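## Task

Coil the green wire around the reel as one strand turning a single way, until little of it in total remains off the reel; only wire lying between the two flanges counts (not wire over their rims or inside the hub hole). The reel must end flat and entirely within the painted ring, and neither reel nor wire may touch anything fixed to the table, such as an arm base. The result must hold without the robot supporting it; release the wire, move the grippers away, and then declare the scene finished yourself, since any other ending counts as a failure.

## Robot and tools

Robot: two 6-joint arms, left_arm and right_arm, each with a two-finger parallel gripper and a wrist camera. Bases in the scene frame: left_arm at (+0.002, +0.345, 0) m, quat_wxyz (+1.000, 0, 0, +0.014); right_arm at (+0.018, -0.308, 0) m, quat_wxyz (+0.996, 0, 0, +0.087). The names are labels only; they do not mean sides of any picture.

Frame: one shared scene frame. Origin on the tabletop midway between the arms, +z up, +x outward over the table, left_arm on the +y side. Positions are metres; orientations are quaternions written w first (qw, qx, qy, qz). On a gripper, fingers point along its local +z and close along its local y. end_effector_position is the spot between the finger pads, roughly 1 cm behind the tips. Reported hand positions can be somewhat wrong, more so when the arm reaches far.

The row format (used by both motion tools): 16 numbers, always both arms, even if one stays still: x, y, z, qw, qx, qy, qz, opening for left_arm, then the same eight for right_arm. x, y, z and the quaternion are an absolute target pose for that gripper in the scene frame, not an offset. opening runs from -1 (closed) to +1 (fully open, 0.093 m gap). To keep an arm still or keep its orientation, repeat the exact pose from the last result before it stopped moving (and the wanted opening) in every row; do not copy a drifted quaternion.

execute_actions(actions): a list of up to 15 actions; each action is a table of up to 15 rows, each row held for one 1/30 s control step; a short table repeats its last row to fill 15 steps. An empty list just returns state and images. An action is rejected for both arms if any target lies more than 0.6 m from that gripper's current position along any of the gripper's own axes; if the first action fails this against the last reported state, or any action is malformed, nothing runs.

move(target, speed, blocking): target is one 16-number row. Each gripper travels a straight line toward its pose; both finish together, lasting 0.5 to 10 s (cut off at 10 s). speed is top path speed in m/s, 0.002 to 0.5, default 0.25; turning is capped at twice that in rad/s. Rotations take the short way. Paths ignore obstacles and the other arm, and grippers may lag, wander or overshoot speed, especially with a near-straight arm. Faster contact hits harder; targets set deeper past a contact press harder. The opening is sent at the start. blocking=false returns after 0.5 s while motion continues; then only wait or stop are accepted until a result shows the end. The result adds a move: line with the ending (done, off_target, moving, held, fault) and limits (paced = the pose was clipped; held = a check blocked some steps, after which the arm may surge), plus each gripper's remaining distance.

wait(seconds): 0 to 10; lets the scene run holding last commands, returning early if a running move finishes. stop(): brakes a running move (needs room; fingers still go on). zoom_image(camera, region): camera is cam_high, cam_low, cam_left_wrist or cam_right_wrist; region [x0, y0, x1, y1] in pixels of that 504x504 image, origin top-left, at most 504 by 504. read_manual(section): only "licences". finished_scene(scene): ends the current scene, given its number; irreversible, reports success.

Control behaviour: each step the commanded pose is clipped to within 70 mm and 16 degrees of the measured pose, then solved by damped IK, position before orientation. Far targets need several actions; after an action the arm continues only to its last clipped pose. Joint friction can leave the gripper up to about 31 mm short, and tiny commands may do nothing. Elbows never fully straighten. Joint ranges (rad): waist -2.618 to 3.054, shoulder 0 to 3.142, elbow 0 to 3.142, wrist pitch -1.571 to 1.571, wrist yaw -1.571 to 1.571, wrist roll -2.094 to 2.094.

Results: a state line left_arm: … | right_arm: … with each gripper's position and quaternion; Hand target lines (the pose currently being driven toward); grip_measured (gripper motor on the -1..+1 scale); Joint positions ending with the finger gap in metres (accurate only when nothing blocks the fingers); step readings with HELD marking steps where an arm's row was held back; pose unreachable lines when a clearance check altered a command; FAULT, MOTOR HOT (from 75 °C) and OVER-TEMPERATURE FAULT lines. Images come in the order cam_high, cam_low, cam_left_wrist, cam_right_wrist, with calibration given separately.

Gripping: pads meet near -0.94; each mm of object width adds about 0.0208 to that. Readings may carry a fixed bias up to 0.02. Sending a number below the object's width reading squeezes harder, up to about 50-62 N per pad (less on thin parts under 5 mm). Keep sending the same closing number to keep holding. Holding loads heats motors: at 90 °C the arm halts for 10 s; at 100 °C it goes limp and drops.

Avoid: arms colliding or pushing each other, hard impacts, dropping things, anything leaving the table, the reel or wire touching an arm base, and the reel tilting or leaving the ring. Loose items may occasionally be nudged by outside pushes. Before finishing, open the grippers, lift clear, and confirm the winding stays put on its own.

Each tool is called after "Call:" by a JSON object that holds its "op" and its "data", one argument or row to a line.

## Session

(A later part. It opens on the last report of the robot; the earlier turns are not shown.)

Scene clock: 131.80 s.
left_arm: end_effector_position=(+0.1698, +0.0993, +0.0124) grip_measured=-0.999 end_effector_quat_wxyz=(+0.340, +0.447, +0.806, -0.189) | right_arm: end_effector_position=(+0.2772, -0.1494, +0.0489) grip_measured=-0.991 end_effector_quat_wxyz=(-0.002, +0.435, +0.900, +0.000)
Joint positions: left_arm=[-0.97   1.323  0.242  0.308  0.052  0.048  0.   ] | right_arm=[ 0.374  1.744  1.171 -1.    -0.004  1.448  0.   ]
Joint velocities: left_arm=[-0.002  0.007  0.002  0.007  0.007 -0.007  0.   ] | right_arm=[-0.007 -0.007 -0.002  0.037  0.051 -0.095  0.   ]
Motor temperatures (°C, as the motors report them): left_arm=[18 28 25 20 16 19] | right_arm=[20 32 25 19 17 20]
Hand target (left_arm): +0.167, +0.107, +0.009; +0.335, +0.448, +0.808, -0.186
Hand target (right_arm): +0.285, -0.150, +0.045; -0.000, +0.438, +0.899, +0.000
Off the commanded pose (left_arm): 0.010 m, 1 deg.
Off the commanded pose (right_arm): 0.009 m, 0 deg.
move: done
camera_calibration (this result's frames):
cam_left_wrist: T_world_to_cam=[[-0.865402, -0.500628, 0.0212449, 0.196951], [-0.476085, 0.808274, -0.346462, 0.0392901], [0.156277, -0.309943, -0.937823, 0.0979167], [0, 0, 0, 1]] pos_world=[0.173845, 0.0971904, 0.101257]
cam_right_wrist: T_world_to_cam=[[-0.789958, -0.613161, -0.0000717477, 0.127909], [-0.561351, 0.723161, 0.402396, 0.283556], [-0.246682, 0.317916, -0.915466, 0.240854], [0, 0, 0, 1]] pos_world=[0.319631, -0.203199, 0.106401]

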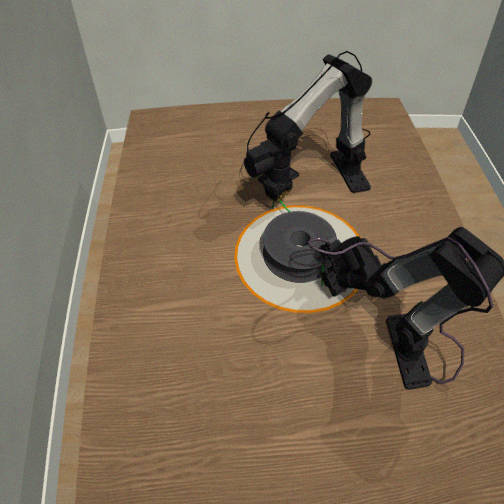

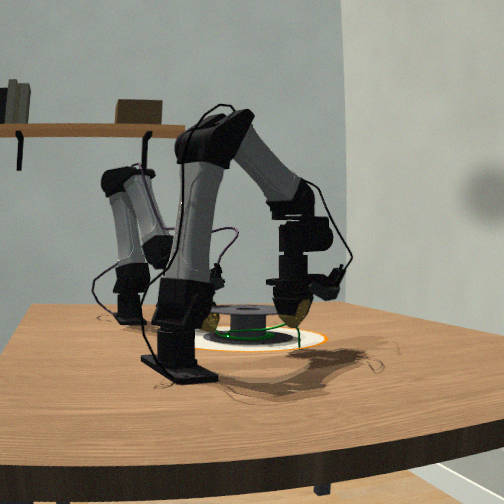

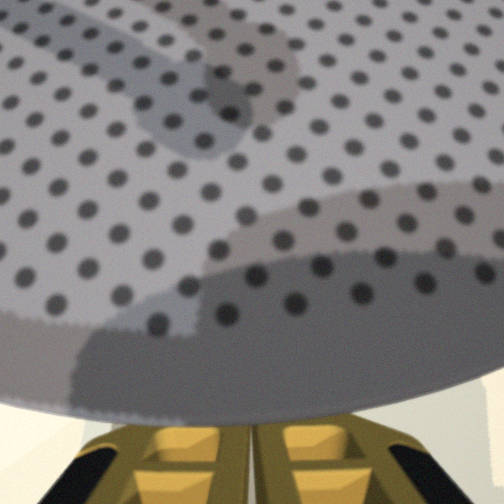

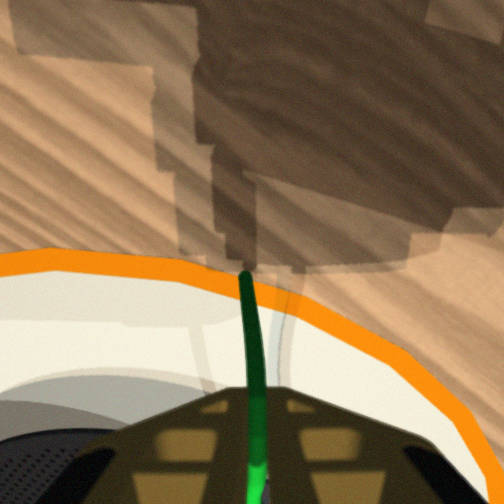

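Call:
{"op": "zoom_image", "data": {
  "camera": "cam_low",
  "region": [170, 290, 340, 370]
}}

Call:
{"op": "zoom_image", "data": {
  "camera": "cam_high",
  "region": [230, 170, 400, 320]
}}

Region (170, 290, 340, 370) of cam_low's 504x504 image, scaled by 2.965, with more detail than that image has; it fills the top 237 rows of this view, and the rest is white.

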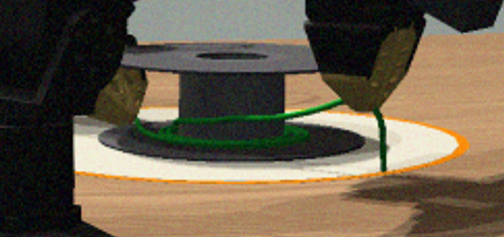

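Region (230, 170, 400, 320) of cam_high's 504x504 image, scaled by 2.965, with more detail than that image has; it fills the top 445 rows of this view, and the rest is white.

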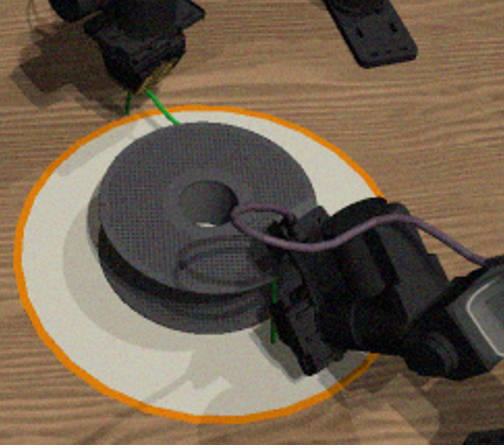

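Call:
{"op": "move", "data": {
  "target": [0.204,0.121,0.009,0.3135,0.5299,0.7568,-0.2195,-1, 0.285,-0.15,0.045,0,0.4384,0.8988,0,-1],
  "speed": 0.06
}}

Call:
{"op": "move", "data": {
  "target": [0.243,0.121,0.009,0.2932,0.5939,0.7077,-0.246,-1, 0.285,-0.15,0.045,0,0.4384,0.8988,0,-1],
  "speed": 0.06
}}

Scene clock: 135.50 s.
left_arm: end_effector_position=(+0.2033, +0.1195, +0.0134) grip_measured=-0.999 end_effector_quat_wxyz=(+0.327, +0.528, +0.754, -0.217) | right_arm: end_effector_position=(+0.2772, -0.1494, +0.0489) grip_measured=-0.991 end_effector_quat_wxyz=(-0.002, +0.435, +0.900, +0.000)
Joint positions: left_arm=[-0.648  1.402  0.32   0.23   0.403  0.447  0.   ] | right_arm=[ 0.374  1.744  1.171 -1.    -0.004  1.448  0.   ]
Joint velocities: left_arm=[-0.012 -0.002  0.017 -0.051 -0.007 -0.022  0.   ] | right_arm=[-0.002 -0.012 -0.007 -0.007  0.037 -0.022  0.   ]
Motor temperatures (°C, as the motors report them): left_arm=[18 27 25 21 16 19] | right_arm=[20 32 25 19 17 20]
Hand target (left_arm): +0.204, +0.120, +0.010; +0.315, +0.529, +0.757, -0.220
Hand target (right_arm): +0.285, -0.150, +0.045; -0.000, +0.438, +0.899, +0.000
Off the commanded pose (left_arm): 0.005 m, 2 deg.
Off the commanded pose (right_arm): 0.009 m, 0 deg.
move: done
camera_calibration (this result's frames):
cam_left_wrist: T_world_to_cam=[[-0.948064, -0.318079, 0.000923139, 0.231319], [-0.298017, 0.887244, -0.352113, -0.00631391], [0.111181, -0.3341, -0.935957, 0.111875], [0, 0, 0, 1]] pos_world=[0.204985, 0.116557, 0.102274]
cam_right_wrist: T_world_to_cam=[[-0.789958, -0.613161, -0.0000717477, 0.127909], [-0.561351, 0.723161, 0.402396, 0.283556], [-0.246682, 0.317916, -0.915466, 0.240854], [0, 0, 0, 1]] pos_world=[0.319631, -0.203199, 0.106401]

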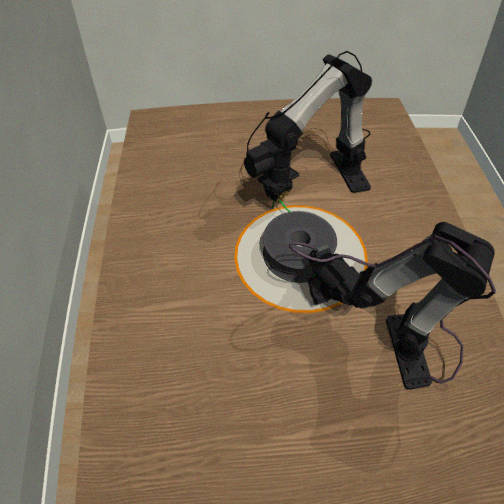

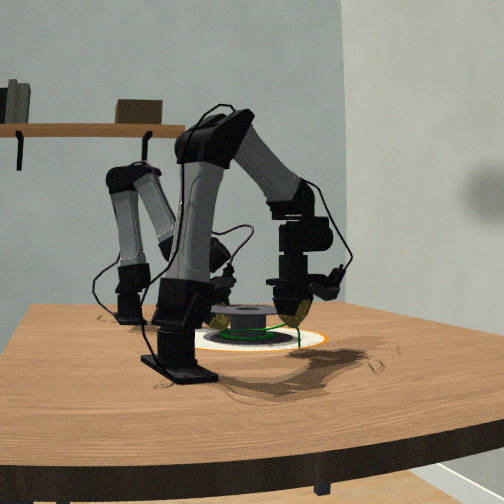

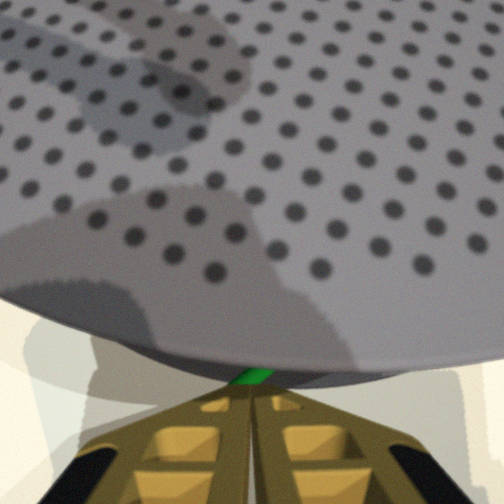

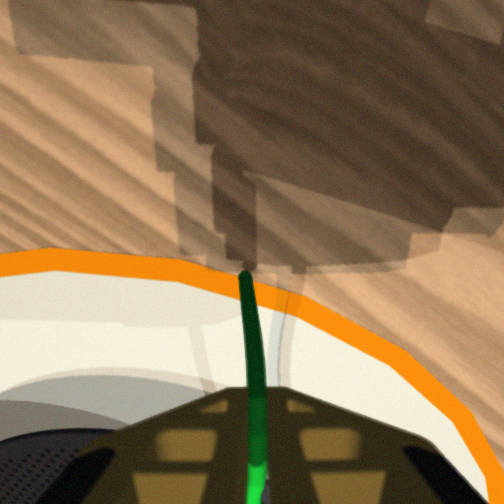

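Scene clock: 137.40 s.
left_arm: end_effector_position=(+0.2411, +0.1181, +0.0144) grip_measured=-0.999 end_effector_quat_wxyz=(+0.305, +0.595, +0.703, -0.244) | right_arm: end_effector_position=(+0.2772, -0.1494, +0.0489) grip_measured=-0.991 end_effector_quat_wxyz=(-0.002, +0.435, +0.900, +0.000)
Joint positions: left_arm=[-0.491  1.602  0.547  0.048  0.605  0.76   0.   ] | right_arm=[ 0.374  1.744  1.171 -1.    -0.004  1.448  0.   ]
Joint velocities: left_arm=[-0.022  0.002 -0.007 -0.022 -0.037 -0.037  0.   ] | right_arm=[-0.007 -0.002 -0.007  0.022 -0.066 -0.051  0.   ]
Motor temperatures (°C, as the motors report them): left_arm=[18 27 25 21 16 19] | right_arm=[20 32 25 19 17 20]
Hand target (left_arm): +0.243, +0.120, +0.010; +0.294, +0.593, +0.708, -0.246
Hand target (right_arm): +0.285, -0.150, +0.045; -0.000, +0.438, +0.899, +0.000
Off the commanded pose (left_arm): 0.006 m, 1 deg.
Off the commanded pose (right_arm): 0.009 m, 0 deg.
move: done
camera_calibration (this result's frames):
cam_left_wrist: T_world_to_cam=[[-0.989922, -0.14161, -0.000454992, 0.255998], [-0.132587, 0.927966, -0.348281, -0.0381499], [0.0497423, -0.344711, -0.93739, 0.124194], [0, 0, 0, 1]] pos_world=[0.242182, 0.114465, 0.103248]
cam_right_wrist: T_world_to_cam=[[-0.789958, -0.613161, -0.0000717477, 0.127909], [-0.561351, 0.723161, 0.402396, 0.283556], [-0.246682, 0.317916, -0.915466, 0.240854], [0, 0, 0, 1]] pos_world=[0.319631, -0.203199, 0.106401]

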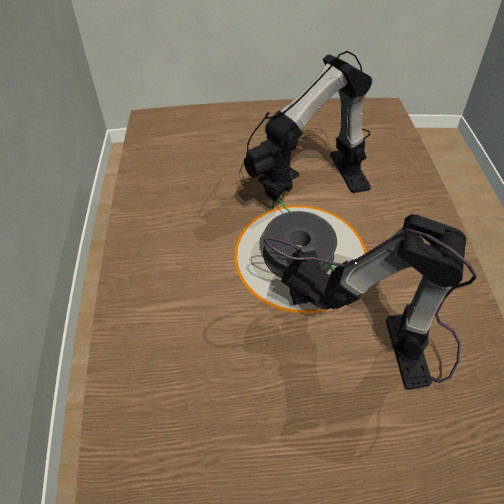

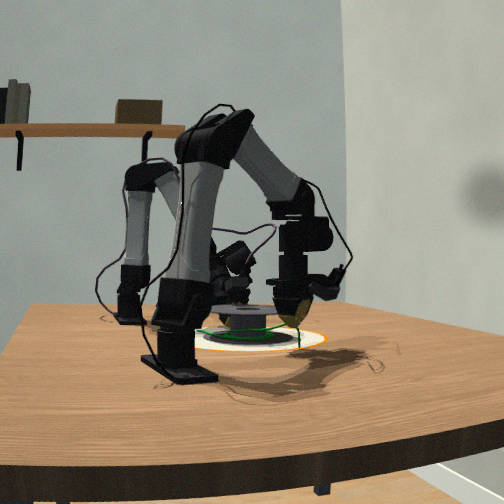

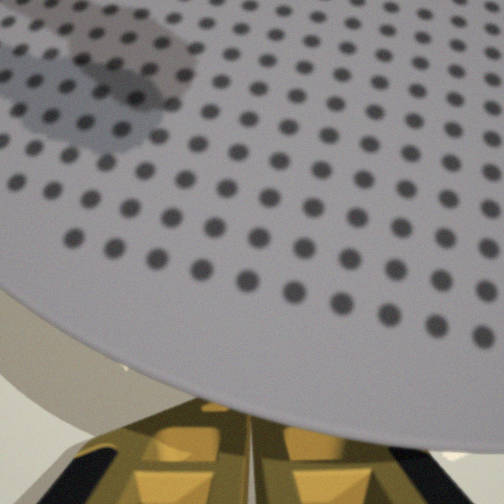

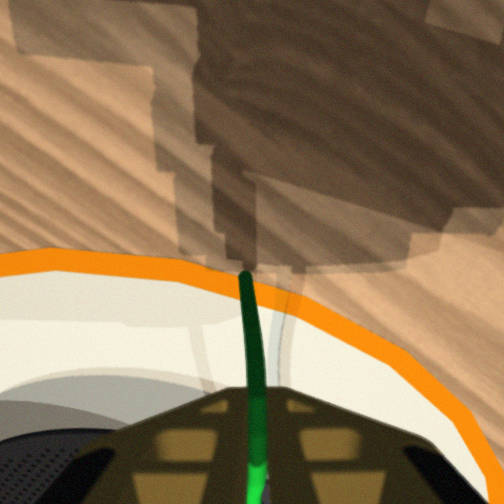

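Call:
{"op": "zoom_image", "data": {
  "camera": "cam_high",
  "region": [230, 170, 400, 320]
}}

Call:
{"op": "zoom_image", "data": {
  "camera": "cam_low",
  "region": [170, 290, 340, 370]
}}

Region (230, 170, 400, 320) of cam_high's 504x504 image, scaled by 2.965, with more detail than that image has; it fills the top 445 rows of this view, and the rest is white.

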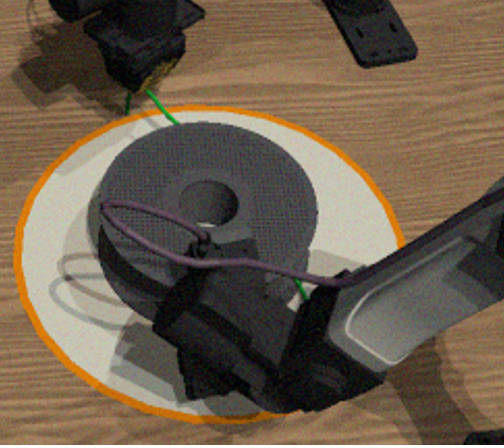

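Region (170, 290, 340, 370) of cam_low's 504x504 image, scaled by 2.965, with more detail than that image has; it fills the top 237 rows of this view, and the rest is white.

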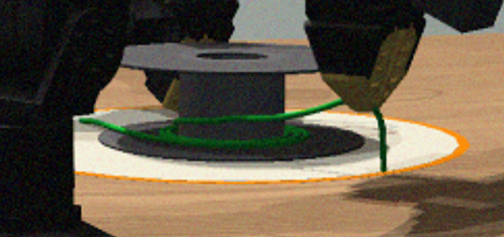

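Call:
{"op": "move", "data": {
  "target": [0.19,0.15,0.07,0.3347,0.4479,0.8081,-0.1855,-1, 0.285,-0.15,0.045,0,0.4384,0.8988,0,-1],
  "speed": 0.2
}}

Call:
{"op": "move", "data": {
  "target": [0.09,0.0,0.06,0.3769,0.1604,0.9099,-0.0665,-1, 0.285,-0.15,0.045,0,0.4384,0.8988,0,-1],
  "speed": 0.2
}}

Scene clock: 144.67 s.
left_arm: end_effector_position=(+0.1948, +0.1486, +0.0679) grip_measured=-0.999 end_effector_quat_wxyz=(+0.334, +0.449, +0.807, -0.188) | right_arm: end_effector_position=(+0.2772, -0.1494, +0.0489) grip_measured=-0.991 end_effector_quat_wxyz=(-0.002, +0.435, +0.900, +0.000)
Joint positions: left_arm=[-0.653  0.996  0.374 -0.202  0.277  0.281  0.   ] | right_arm=[ 0.374  1.744  1.171 -1.    -0.004  1.448  0.   ]
Joint velocities: left_arm=[ 0.002 -0.007  0.002 -0.007  0.007 -0.037  0.   ] | right_arm=[ 0.002  0.002 -0.002 -0.066  0.037 -0.007  0.   ]
Motor temperatures (°C, as the motors report them): left_arm=[18 26 26 21 16 19] | right_arm=[20 32 25 19 17 20]
Hand target (left_arm): +0.191, +0.151, +0.068; +0.334, +0.449, +0.808, -0.185
Hand target (right_arm): +0.285, -0.150, +0.045; -0.000, +0.438, +0.899, +0.000
Off the commanded pose (left_arm): 0.005 m, 0 deg.
Off the commanded pose (right_arm): 0.009 m, 0 deg.
move: done
camera_calibration (this result's frames):
cam_left_wrist: T_world_to_cam=[[-0.867636, -0.496619, 0.0240448, 0.2418], [-0.475084, 0.813808, -0.334681, 0.0287457], [0.146641, -0.301804, -0.942025, 0.162255], [0, 0, 0, 1]] pos_world=[0.199658, 0.145658, 0.156654]
cam_right_wrist: T_world_to_cam=[[-0.789958, -0.613161, -0.0000717477, 0.127909], [-0.561351, 0.723161, 0.402396, 0.283556], [-0.246682, 0.317916, -0.915466, 0.240854], [0, 0, 0, 1]] pos_world=[0.319631, -0.203199, 0.106401]

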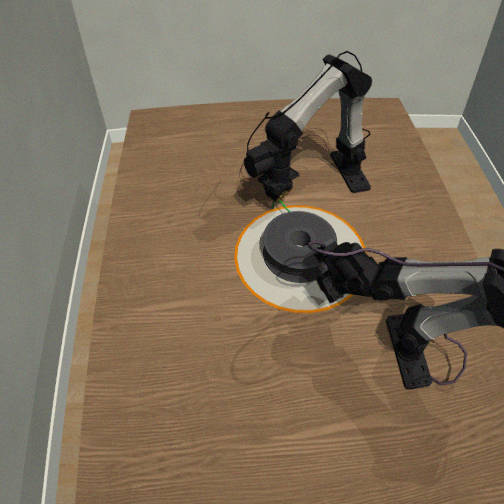

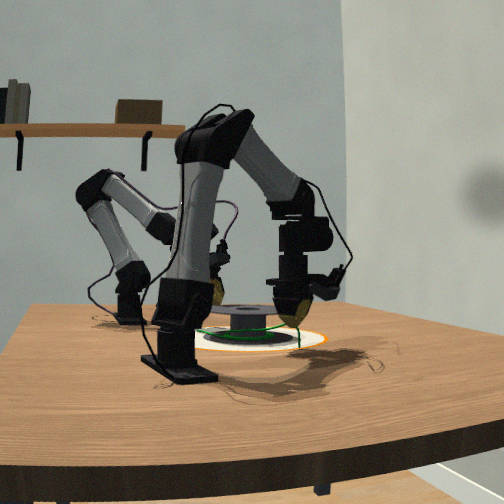

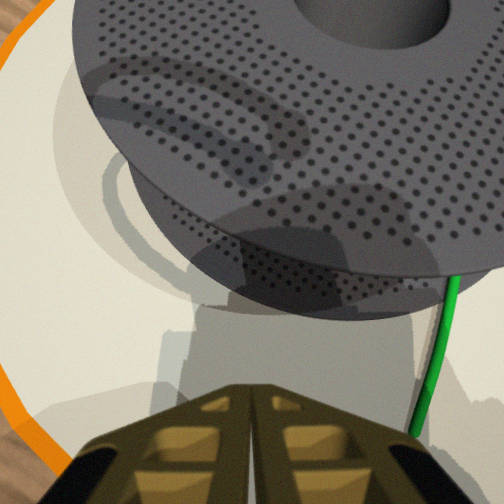

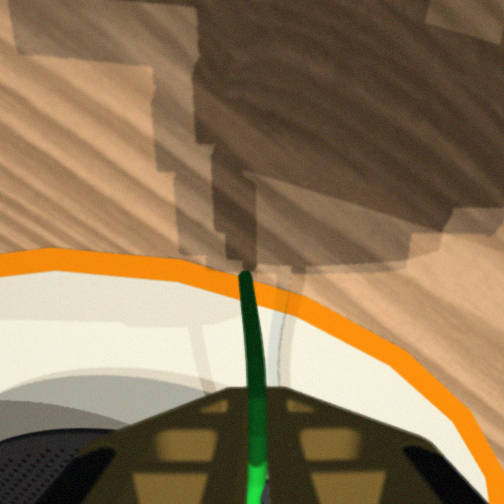

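Scene clock: 147.07 s.
left_arm: end_effector_position=(+0.0901, +0.0063, +0.0610) grip_measured=-0.999 end_effector_quat_wxyz=(+0.370, +0.159, +0.913, -0.071) | right_arm: end_effector_position=(+0.2772, -0.1494, +0.0489) grip_measured=-0.991 end_effector_quat_wxyz=(-0.002, +0.435, +0.900, +0.000)
Joint positions: left_arm=[-1.673  1.712  0.967 -0.557 -0.734 -1.197  0.   ] | right_arm=[ 0.374  1.744  1.171 -1.    -0.004  1.448  0.   ]
Joint velocities: left_arm=[ 0.012 -0.017  0.007  0.022  0.022  0.007  0.   ] | right_arm=[ 0.017  0.007 -0.002 -0.022 -0.022 -0.037  0.   ]
Motor temperatures (°C, as the motors report them): left_arm=[18 26 26 21 16 19] | right_arm=[20 32 25 19 17 20]
Hand target (left_arm): +0.090, +0.004, +0.061; +0.375, +0.160, +0.911, -0.063
Hand target (right_arm): +0.285, -0.150, +0.045; -0.000, +0.438, +0.899, +0.000
Off the commanded pose (left_arm): 0.006 m, 1 deg.
Off the commanded pose (right_arm): 0.009 m, 0 deg.
move: done
camera_calibration (this result's frames):
cam_left_wrist: T_world_to_cam=[[-0.372515, -0.927489, 0.031583, 0.0380688], [-0.882385, 0.343448, -0.32162, 0.13139], [0.287452, -0.147677, -0.946342, 0.11476], [0, 0, 0, 1]] pos_world=[0.0971299, 0.00713007, 0.149658]
cam_right_wrist: T_world_to_cam=[[-0.789958, -0.613161, -0.0000717477, 0.127909], [-0.561351, 0.723161, 0.402396, 0.283556], [-0.246682, 0.317916, -0.915466, 0.240854], [0, 0, 0, 1]] pos_world=[0.319631, -0.203199, 0.106401]

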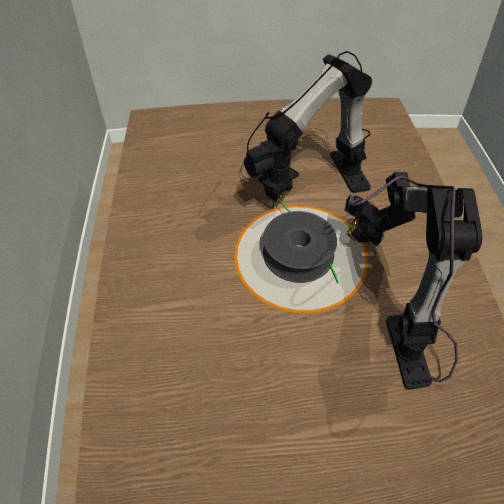

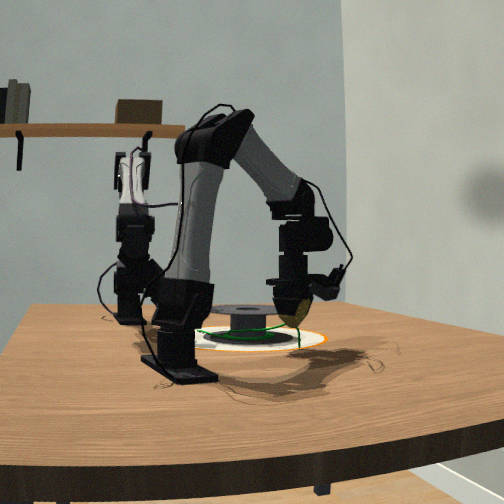

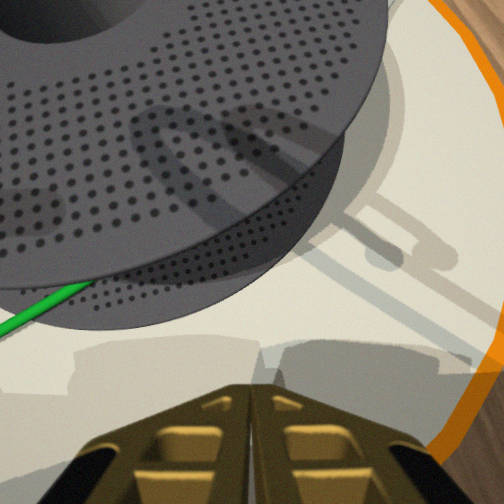

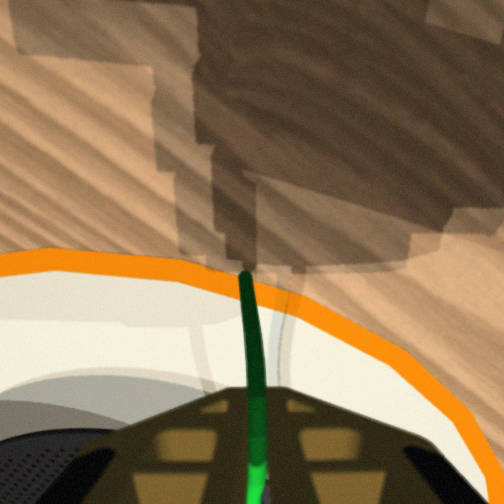

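Call:
{"op": "zoom_image", "data": {
  "camera": "cam_high",
  "region": [230, 170, 400, 320]
}}

Region (230, 170, 400, 320) of cam_high's 504x504 image, scaled by 2.965, with more detail than that image has; it fills the top 445 rows of this view, and the rest is white.

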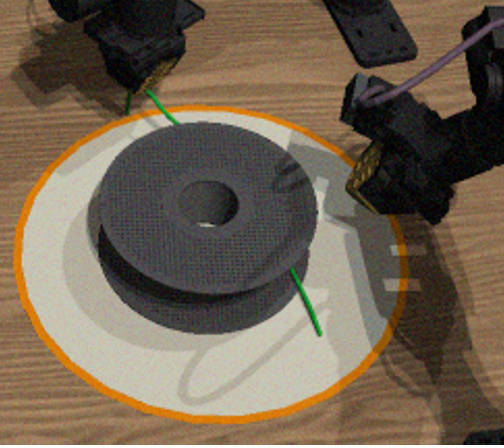

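Call:
{"op": "move", "data": {
  "target": [0.105,0.033,0.032,0.5507,0.1439,0.8164,-0.0971,-1, 0.285,-0.15,0.045,0,0.4384,0.8988,0,-1],
  "speed": 0.1
}}

Scene clock: 152.17 s.
left_arm: end_effector_position=(+0.1071, +0.0292, +0.0369) grip_measured=-0.999 end_effector_quat_wxyz=(+0.545, +0.138, +0.821, -0.102) | right_arm: end_effector_position=(+0.2772, -0.1494, +0.0489) grip_measured=-0.991 end_effector_quat_wxyz=(-0.002, +0.435, +0.900, +0.000)
Joint positions: left_arm=[-1.754  1.807  0.642  0.033 -1.131 -1.111  0.   ] | right_arm=[ 0.374  1.744  1.171 -1.    -0.004  1.447  0.   ]
Joint velocities: left_arm=[ 0.012 -0.012  0.032 -0.037  0.022 -0.007  0.   ] | right_arm=[ 0.017  0.012 -0.002  0.007  0.022  0.037  0.   ]
Motor temperatures (°C, as the motors report them): left_arm=[18 26 26 21 17 19] | right_arm=[20 32 25 19 17 20]
Hand target (left_arm): +0.106, +0.032, +0.032; +0.551, +0.145, +0.816, -0.097
Hand target (right_arm): +0.285, -0.150, +0.045; -0.000, +0.438, +0.899, +0.000
Off the commanded pose (left_arm): 0.007 m, 1 deg.
Off the commanded pose (right_arm): 0.009 m, 0 deg.
move: done
camera_calibration (this result's frames):
cam_left_wrist: T_world_to_cam=[[-0.374002, -0.92714, 0.0231204, 0.0668442], [-0.696629, 0.264384, -0.66694, 0.125931], [0.612234, -0.265543, -0.744752, 0.0516516], [0, 0, 0, 1]] pos_world=[0.0811041, 0.0423955, 0.120911]
cam_right_wrist: T_world_to_cam=[[-0.789724, -0.613462, -0.0000733593, 0.127799], [-0.561627, 0.722947, 0.402397, 0.2836], [-0.246802, 0.317823, -0.915465, 0.240873], [0, 0, 0, 1]] pos_world=[0.319651, -0.203183, 0.106401]

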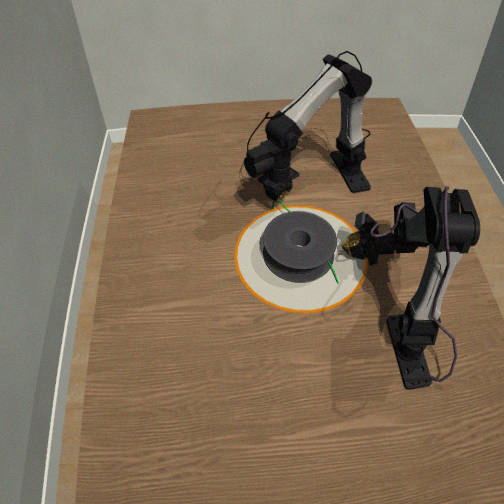

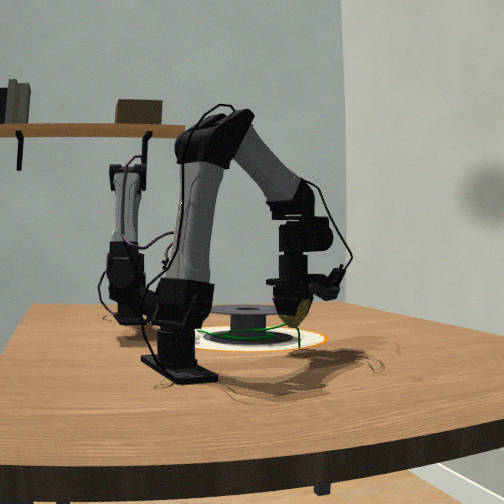

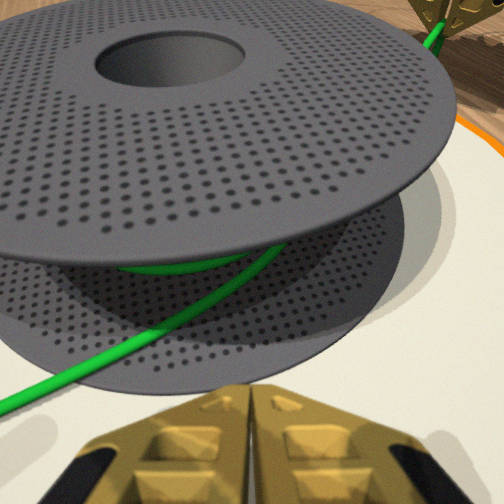

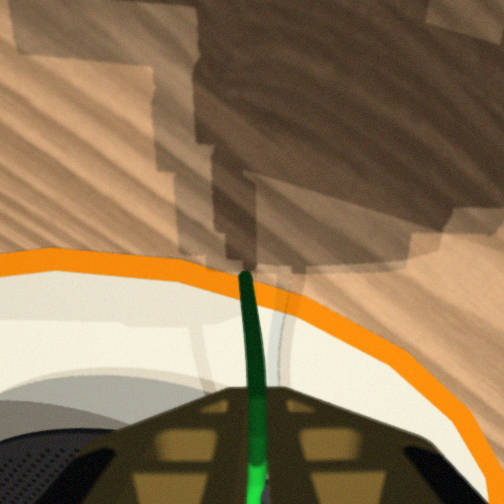

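Call:
{"op": "move", "data": {
  "target": [0.131,0.021,0.024,0.5507,0.1439,0.8164,-0.0971,-1, 0.285,-0.15,0.045,0,0.4384,0.8988,0,-1],
  "speed": 0.05
}}

Scene clock: 154.17 s.
left_arm: end_effector_position=(+0.1286, +0.0161, +0.0333) grip_measured=-0.999 end_effector_quat_wxyz=(+0.554, +0.139, +0.814, -0.104) | right_arm: end_effector_position=(+0.2772, -0.1494, +0.0489) grip_measured=-0.991 end_effector_quat_wxyz=(-0.002, +0.435, +0.900, +0.000)
Joint positions: left_arm=[-1.674  1.859  0.623  0.28  -1.11  -0.921  0.   ] | right_arm=[ 0.374  1.744  1.171 -1.    -0.004  1.447  0.   ]
Joint velocities: left_arm=[-0.007 -0.007  0.027 -0.007 -0.007 -0.007  0.   ] | right_arm=[-0.007  0.002 -0.002  0.022 -0.051 -0.051  0.   ]
Motor temperatures (°C, as the motors report them): left_arm=[18 26 26 21 17 19] | right_arm=[20 32 25 19 17 20]
Hand target (left_arm): +0.130, +0.021, +0.025; +0.551, +0.144, +0.816, -0.098
Hand target (right_arm): +0.285, -0.150, +0.045; -0.000, +0.438, +0.899, +0.000
Off the commanded pose (left_arm): 0.011 m, 1 deg.
Off the commanded pose (right_arm): 0.009 m, 0 deg.
move: off_target (left_arm)
camera_calibration (this result's frames):
cam_left_wrist: T_world_to_cam=[[-0.376987, -0.925975, 0.0212404, 0.0632261], [-0.68092, 0.261527, -0.684069, 0.140572], [0.627876, -0.272348, -0.729108, 0.029917], [0, 0, 0, 1]] pos_world=[0.10077, 0.0299302, 0.116631]
cam_right_wrist: T_world_to_cam=[[-0.789724, -0.613462, -0.0000733593, 0.127799], [-0.561627, 0.722947, 0.402397, 0.2836], [-0.246802, 0.317823, -0.915465, 0.240873], [0, 0, 0, 1]] pos_world=[0.319651, -0.203183, 0.106401]

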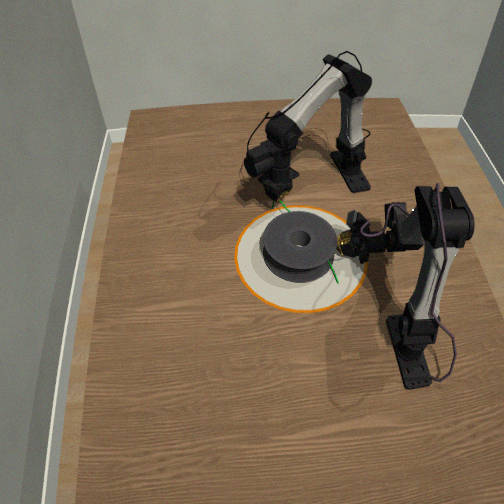

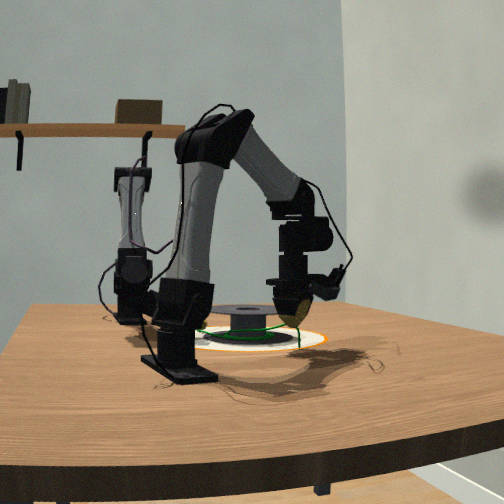

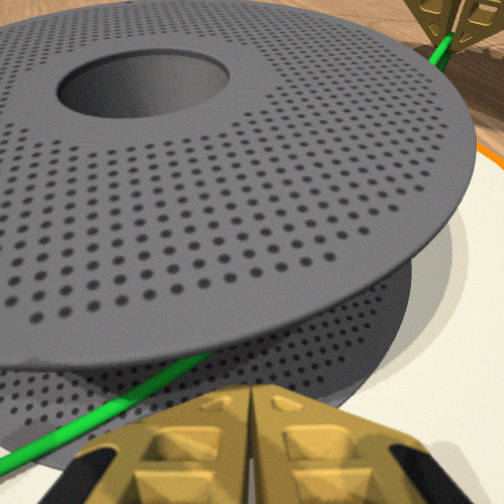

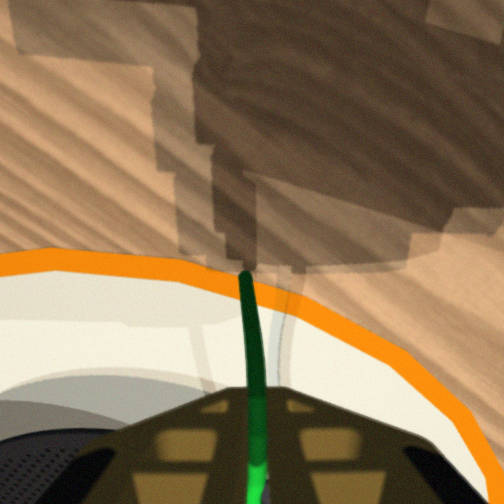

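Call:
{"op": "move", "data": {
  "target": [0.133,0.021,0.010,0.5507,0.1439,0.8164,-0.0971,-1, 0.285,-0.15,0.045,0,0.4384,0.8988,0,-1],
  "speed": 0.05
}}

Scene clock: 155.20 s.
left_arm: end_effector_position=(+0.1309, +0.0177, +0.0175) grip_measured=-0.999 end_effector_quat_wxyz=(+0.554, +0.141, +0.815, -0.100) | right_arm: end_effector_position=(+0.2772, -0.1494, +0.0489) grip_measured=-0.991 end_effector_quat_wxyz=(-0.002, +0.435, +0.900, +0.000)
Joint positions: left_arm=[-1.666  1.922  0.608  0.358 -1.105 -0.909  0.   ] | right_arm=[ 0.374  1.744  1.171 -1.    -0.004  1.447  0.   ]
Joint velocities: left_arm=[ 0.012  0.002  0.002  0.139  0.007 -0.051  0.   ] | right_arm=[-0.002 -0.012  0.002 -0.022  0.022 -0.007  0.   ]
Motor temperatures (°C, as the motors report them): left_arm=[18 26 26 21 17 19] | right_arm=[20 32 25 19 17 20]
Hand target (left_arm): +0.133, +0.021, +0.010; +0.550, +0.144, +0.817, -0.097
Hand target (right_arm): +0.285, -0.150, +0.045; -0.000, +0.438, +0.899, +0.000
Off the commanded pose (left_arm): 0.008 m, 1 deg.
Off the commanded pose (right_arm): 0.009 m, 0 deg.
move: done
camera_calibration (this result's frames):
cam_left_wrist: T_world_to_cam=[[-0.376213, -0.926457, 0.0118555, 0.0660407], [-0.681323, 0.267953, -0.681175, 0.130766], [0.627903, -0.264344, -0.732024, 0.0172978], [0, 0, 0, 1]] pos_world=[0.103078, 0.0307173, 0.100954]
cam_right_wrist: T_world_to_cam=[[-0.789724, -0.613462, -0.0000733593, 0.127799], [-0.561627, 0.722947, 0.402397, 0.2836], [-0.246802, 0.317823, -0.915465, 0.240873], [0, 0, 0, 1]] pos_world=[0.319651, -0.203183, 0.106401]

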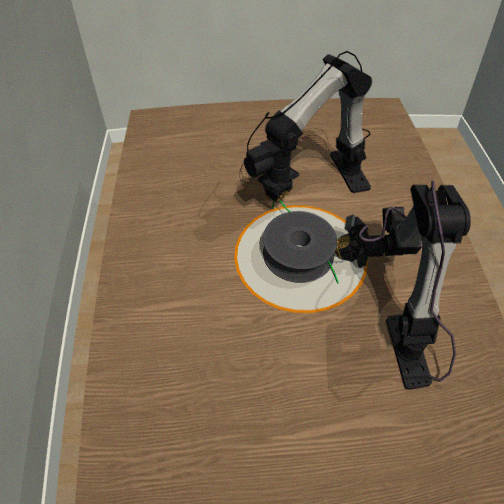

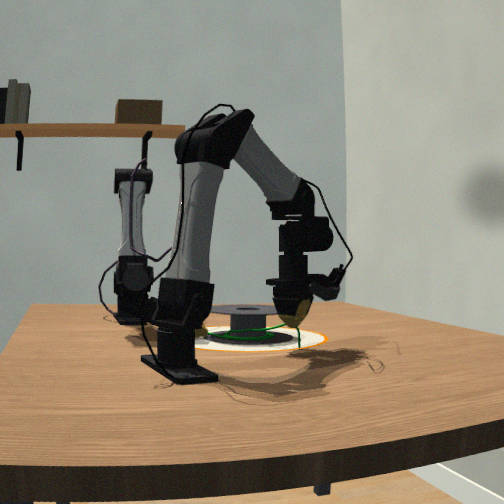

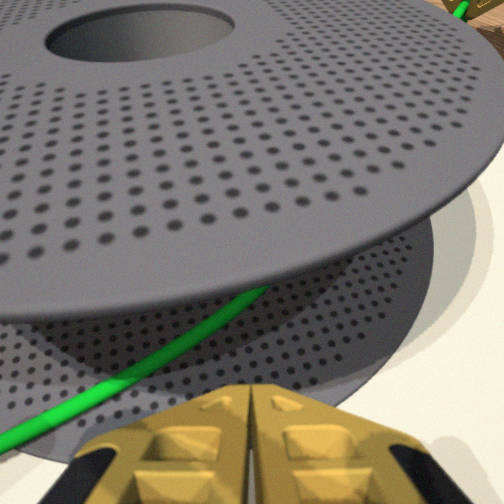

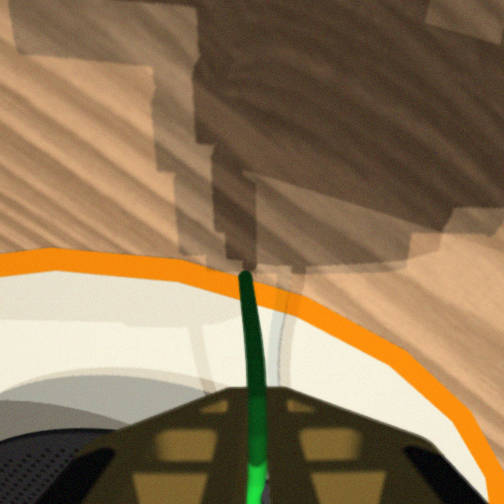

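Call:
{"op": "move", "data": {
  "target": [0.158,0.014,0.012,0.5507,0.1439,0.8164,-0.0971,-1, 0.285,-0.15,0.045,0,0.4384,0.8988,0,-1],
  "speed": 0.04
}}

Scene clock: 156.70 s.
left_arm: end_effector_position=(+0.1561, +0.0083, +0.0212) grip_measured=-0.999 end_effector_quat_wxyz=(+0.555, +0.138, +0.814, -0.104) | right_arm: end_effector_position=(+0.2772, -0.1494, +0.0489) grip_measured=-0.991 end_effector_quat_wxyz=(-0.002, +0.435, +0.900, +0.000)
Joint positions: left_arm=[-1.575  1.938  0.608  0.515 -1.049 -0.761  0.   ] | right_arm=[ 0.374  1.744  1.171 -1.    -0.004  1.447  0.   ]
Joint velocities: left_arm=[-0.007  0.002 -0.002  0.051 -0.051 -0.007  0.   ] | right_arm=[-0.002 -0.007  0.002 -0.066 -0.037 -0.125  0.   ]
Motor temperatures (°C, as the motors report them): left_arm=[18 26 26 21 17 19] | right_arm=[20 32 25 19 17 20]
Hand target (left_arm): +0.158, +0.013, +0.013; +0.551, +0.144, +0.816, -0.097
Hand target (right_arm): +0.285, -0.150, +0.045; -0.000, +0.438, +0.899, +0.000
Off the commanded pose (left_arm): 0.011 m, 1 deg.
Off the commanded pose (right_arm): 0.009 m, 0 deg.
move: off_target (left_arm)
camera_calibration (this result's frames):
cam_left_wrist: T_world_to_cam=[[-0.374866, -0.92684, 0.0210277, 0.0663438], [-0.681019, 0.259911, -0.684587, 0.153075], [0.629037, -0.270949, -0.728628, 0.0015319], [0, 0, 0, 1]] pos_world=[0.128153, 0.0221194, 0.104514]
cam_right_wrist: T_world_to_cam=[[-0.789724, -0.613462, -0.0000733593, 0.127799], [-0.561627, 0.722947, 0.402397, 0.2836], [-0.246802, 0.317823, -0.915465, 0.240873], [0, 0, 0, 1]] pos_world=[0.319651, -0.203183, 0.106401]

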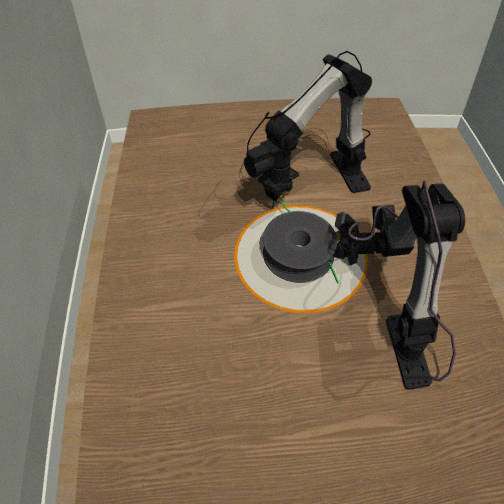

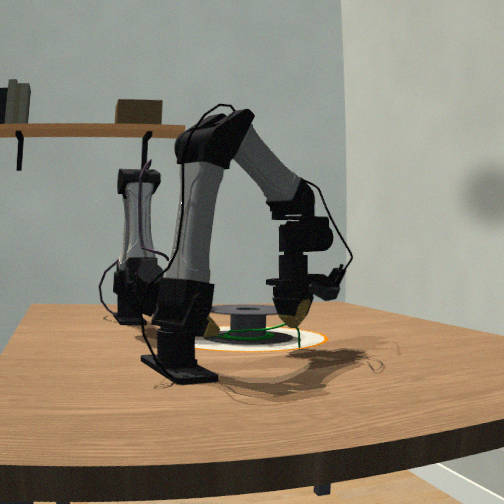

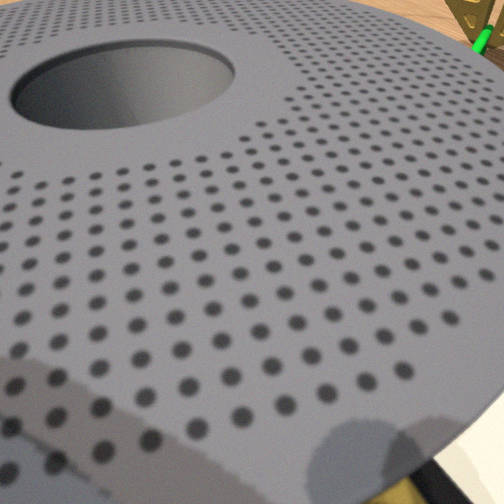

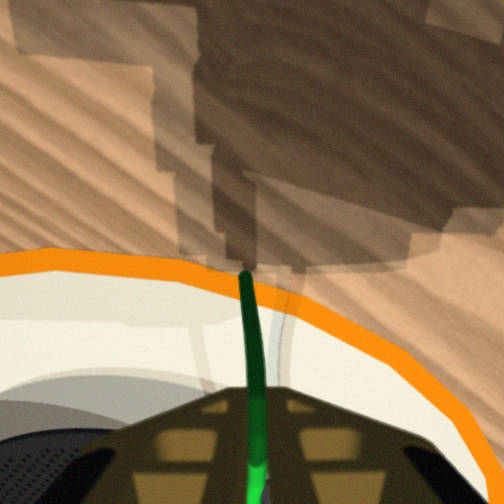

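Call:
{"op": "zoom_image", "data": {
  "camera": "cam_low",
  "region": [170, 290, 340, 370]
}}

Region (170, 290, 340, 370) of cam_low's 504x504 image, scaled by 2.965, with more detail than that image has; it fills the top 237 rows of this view, and the rest is white.

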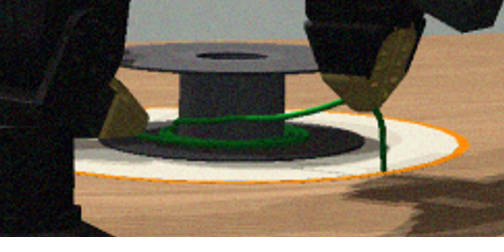

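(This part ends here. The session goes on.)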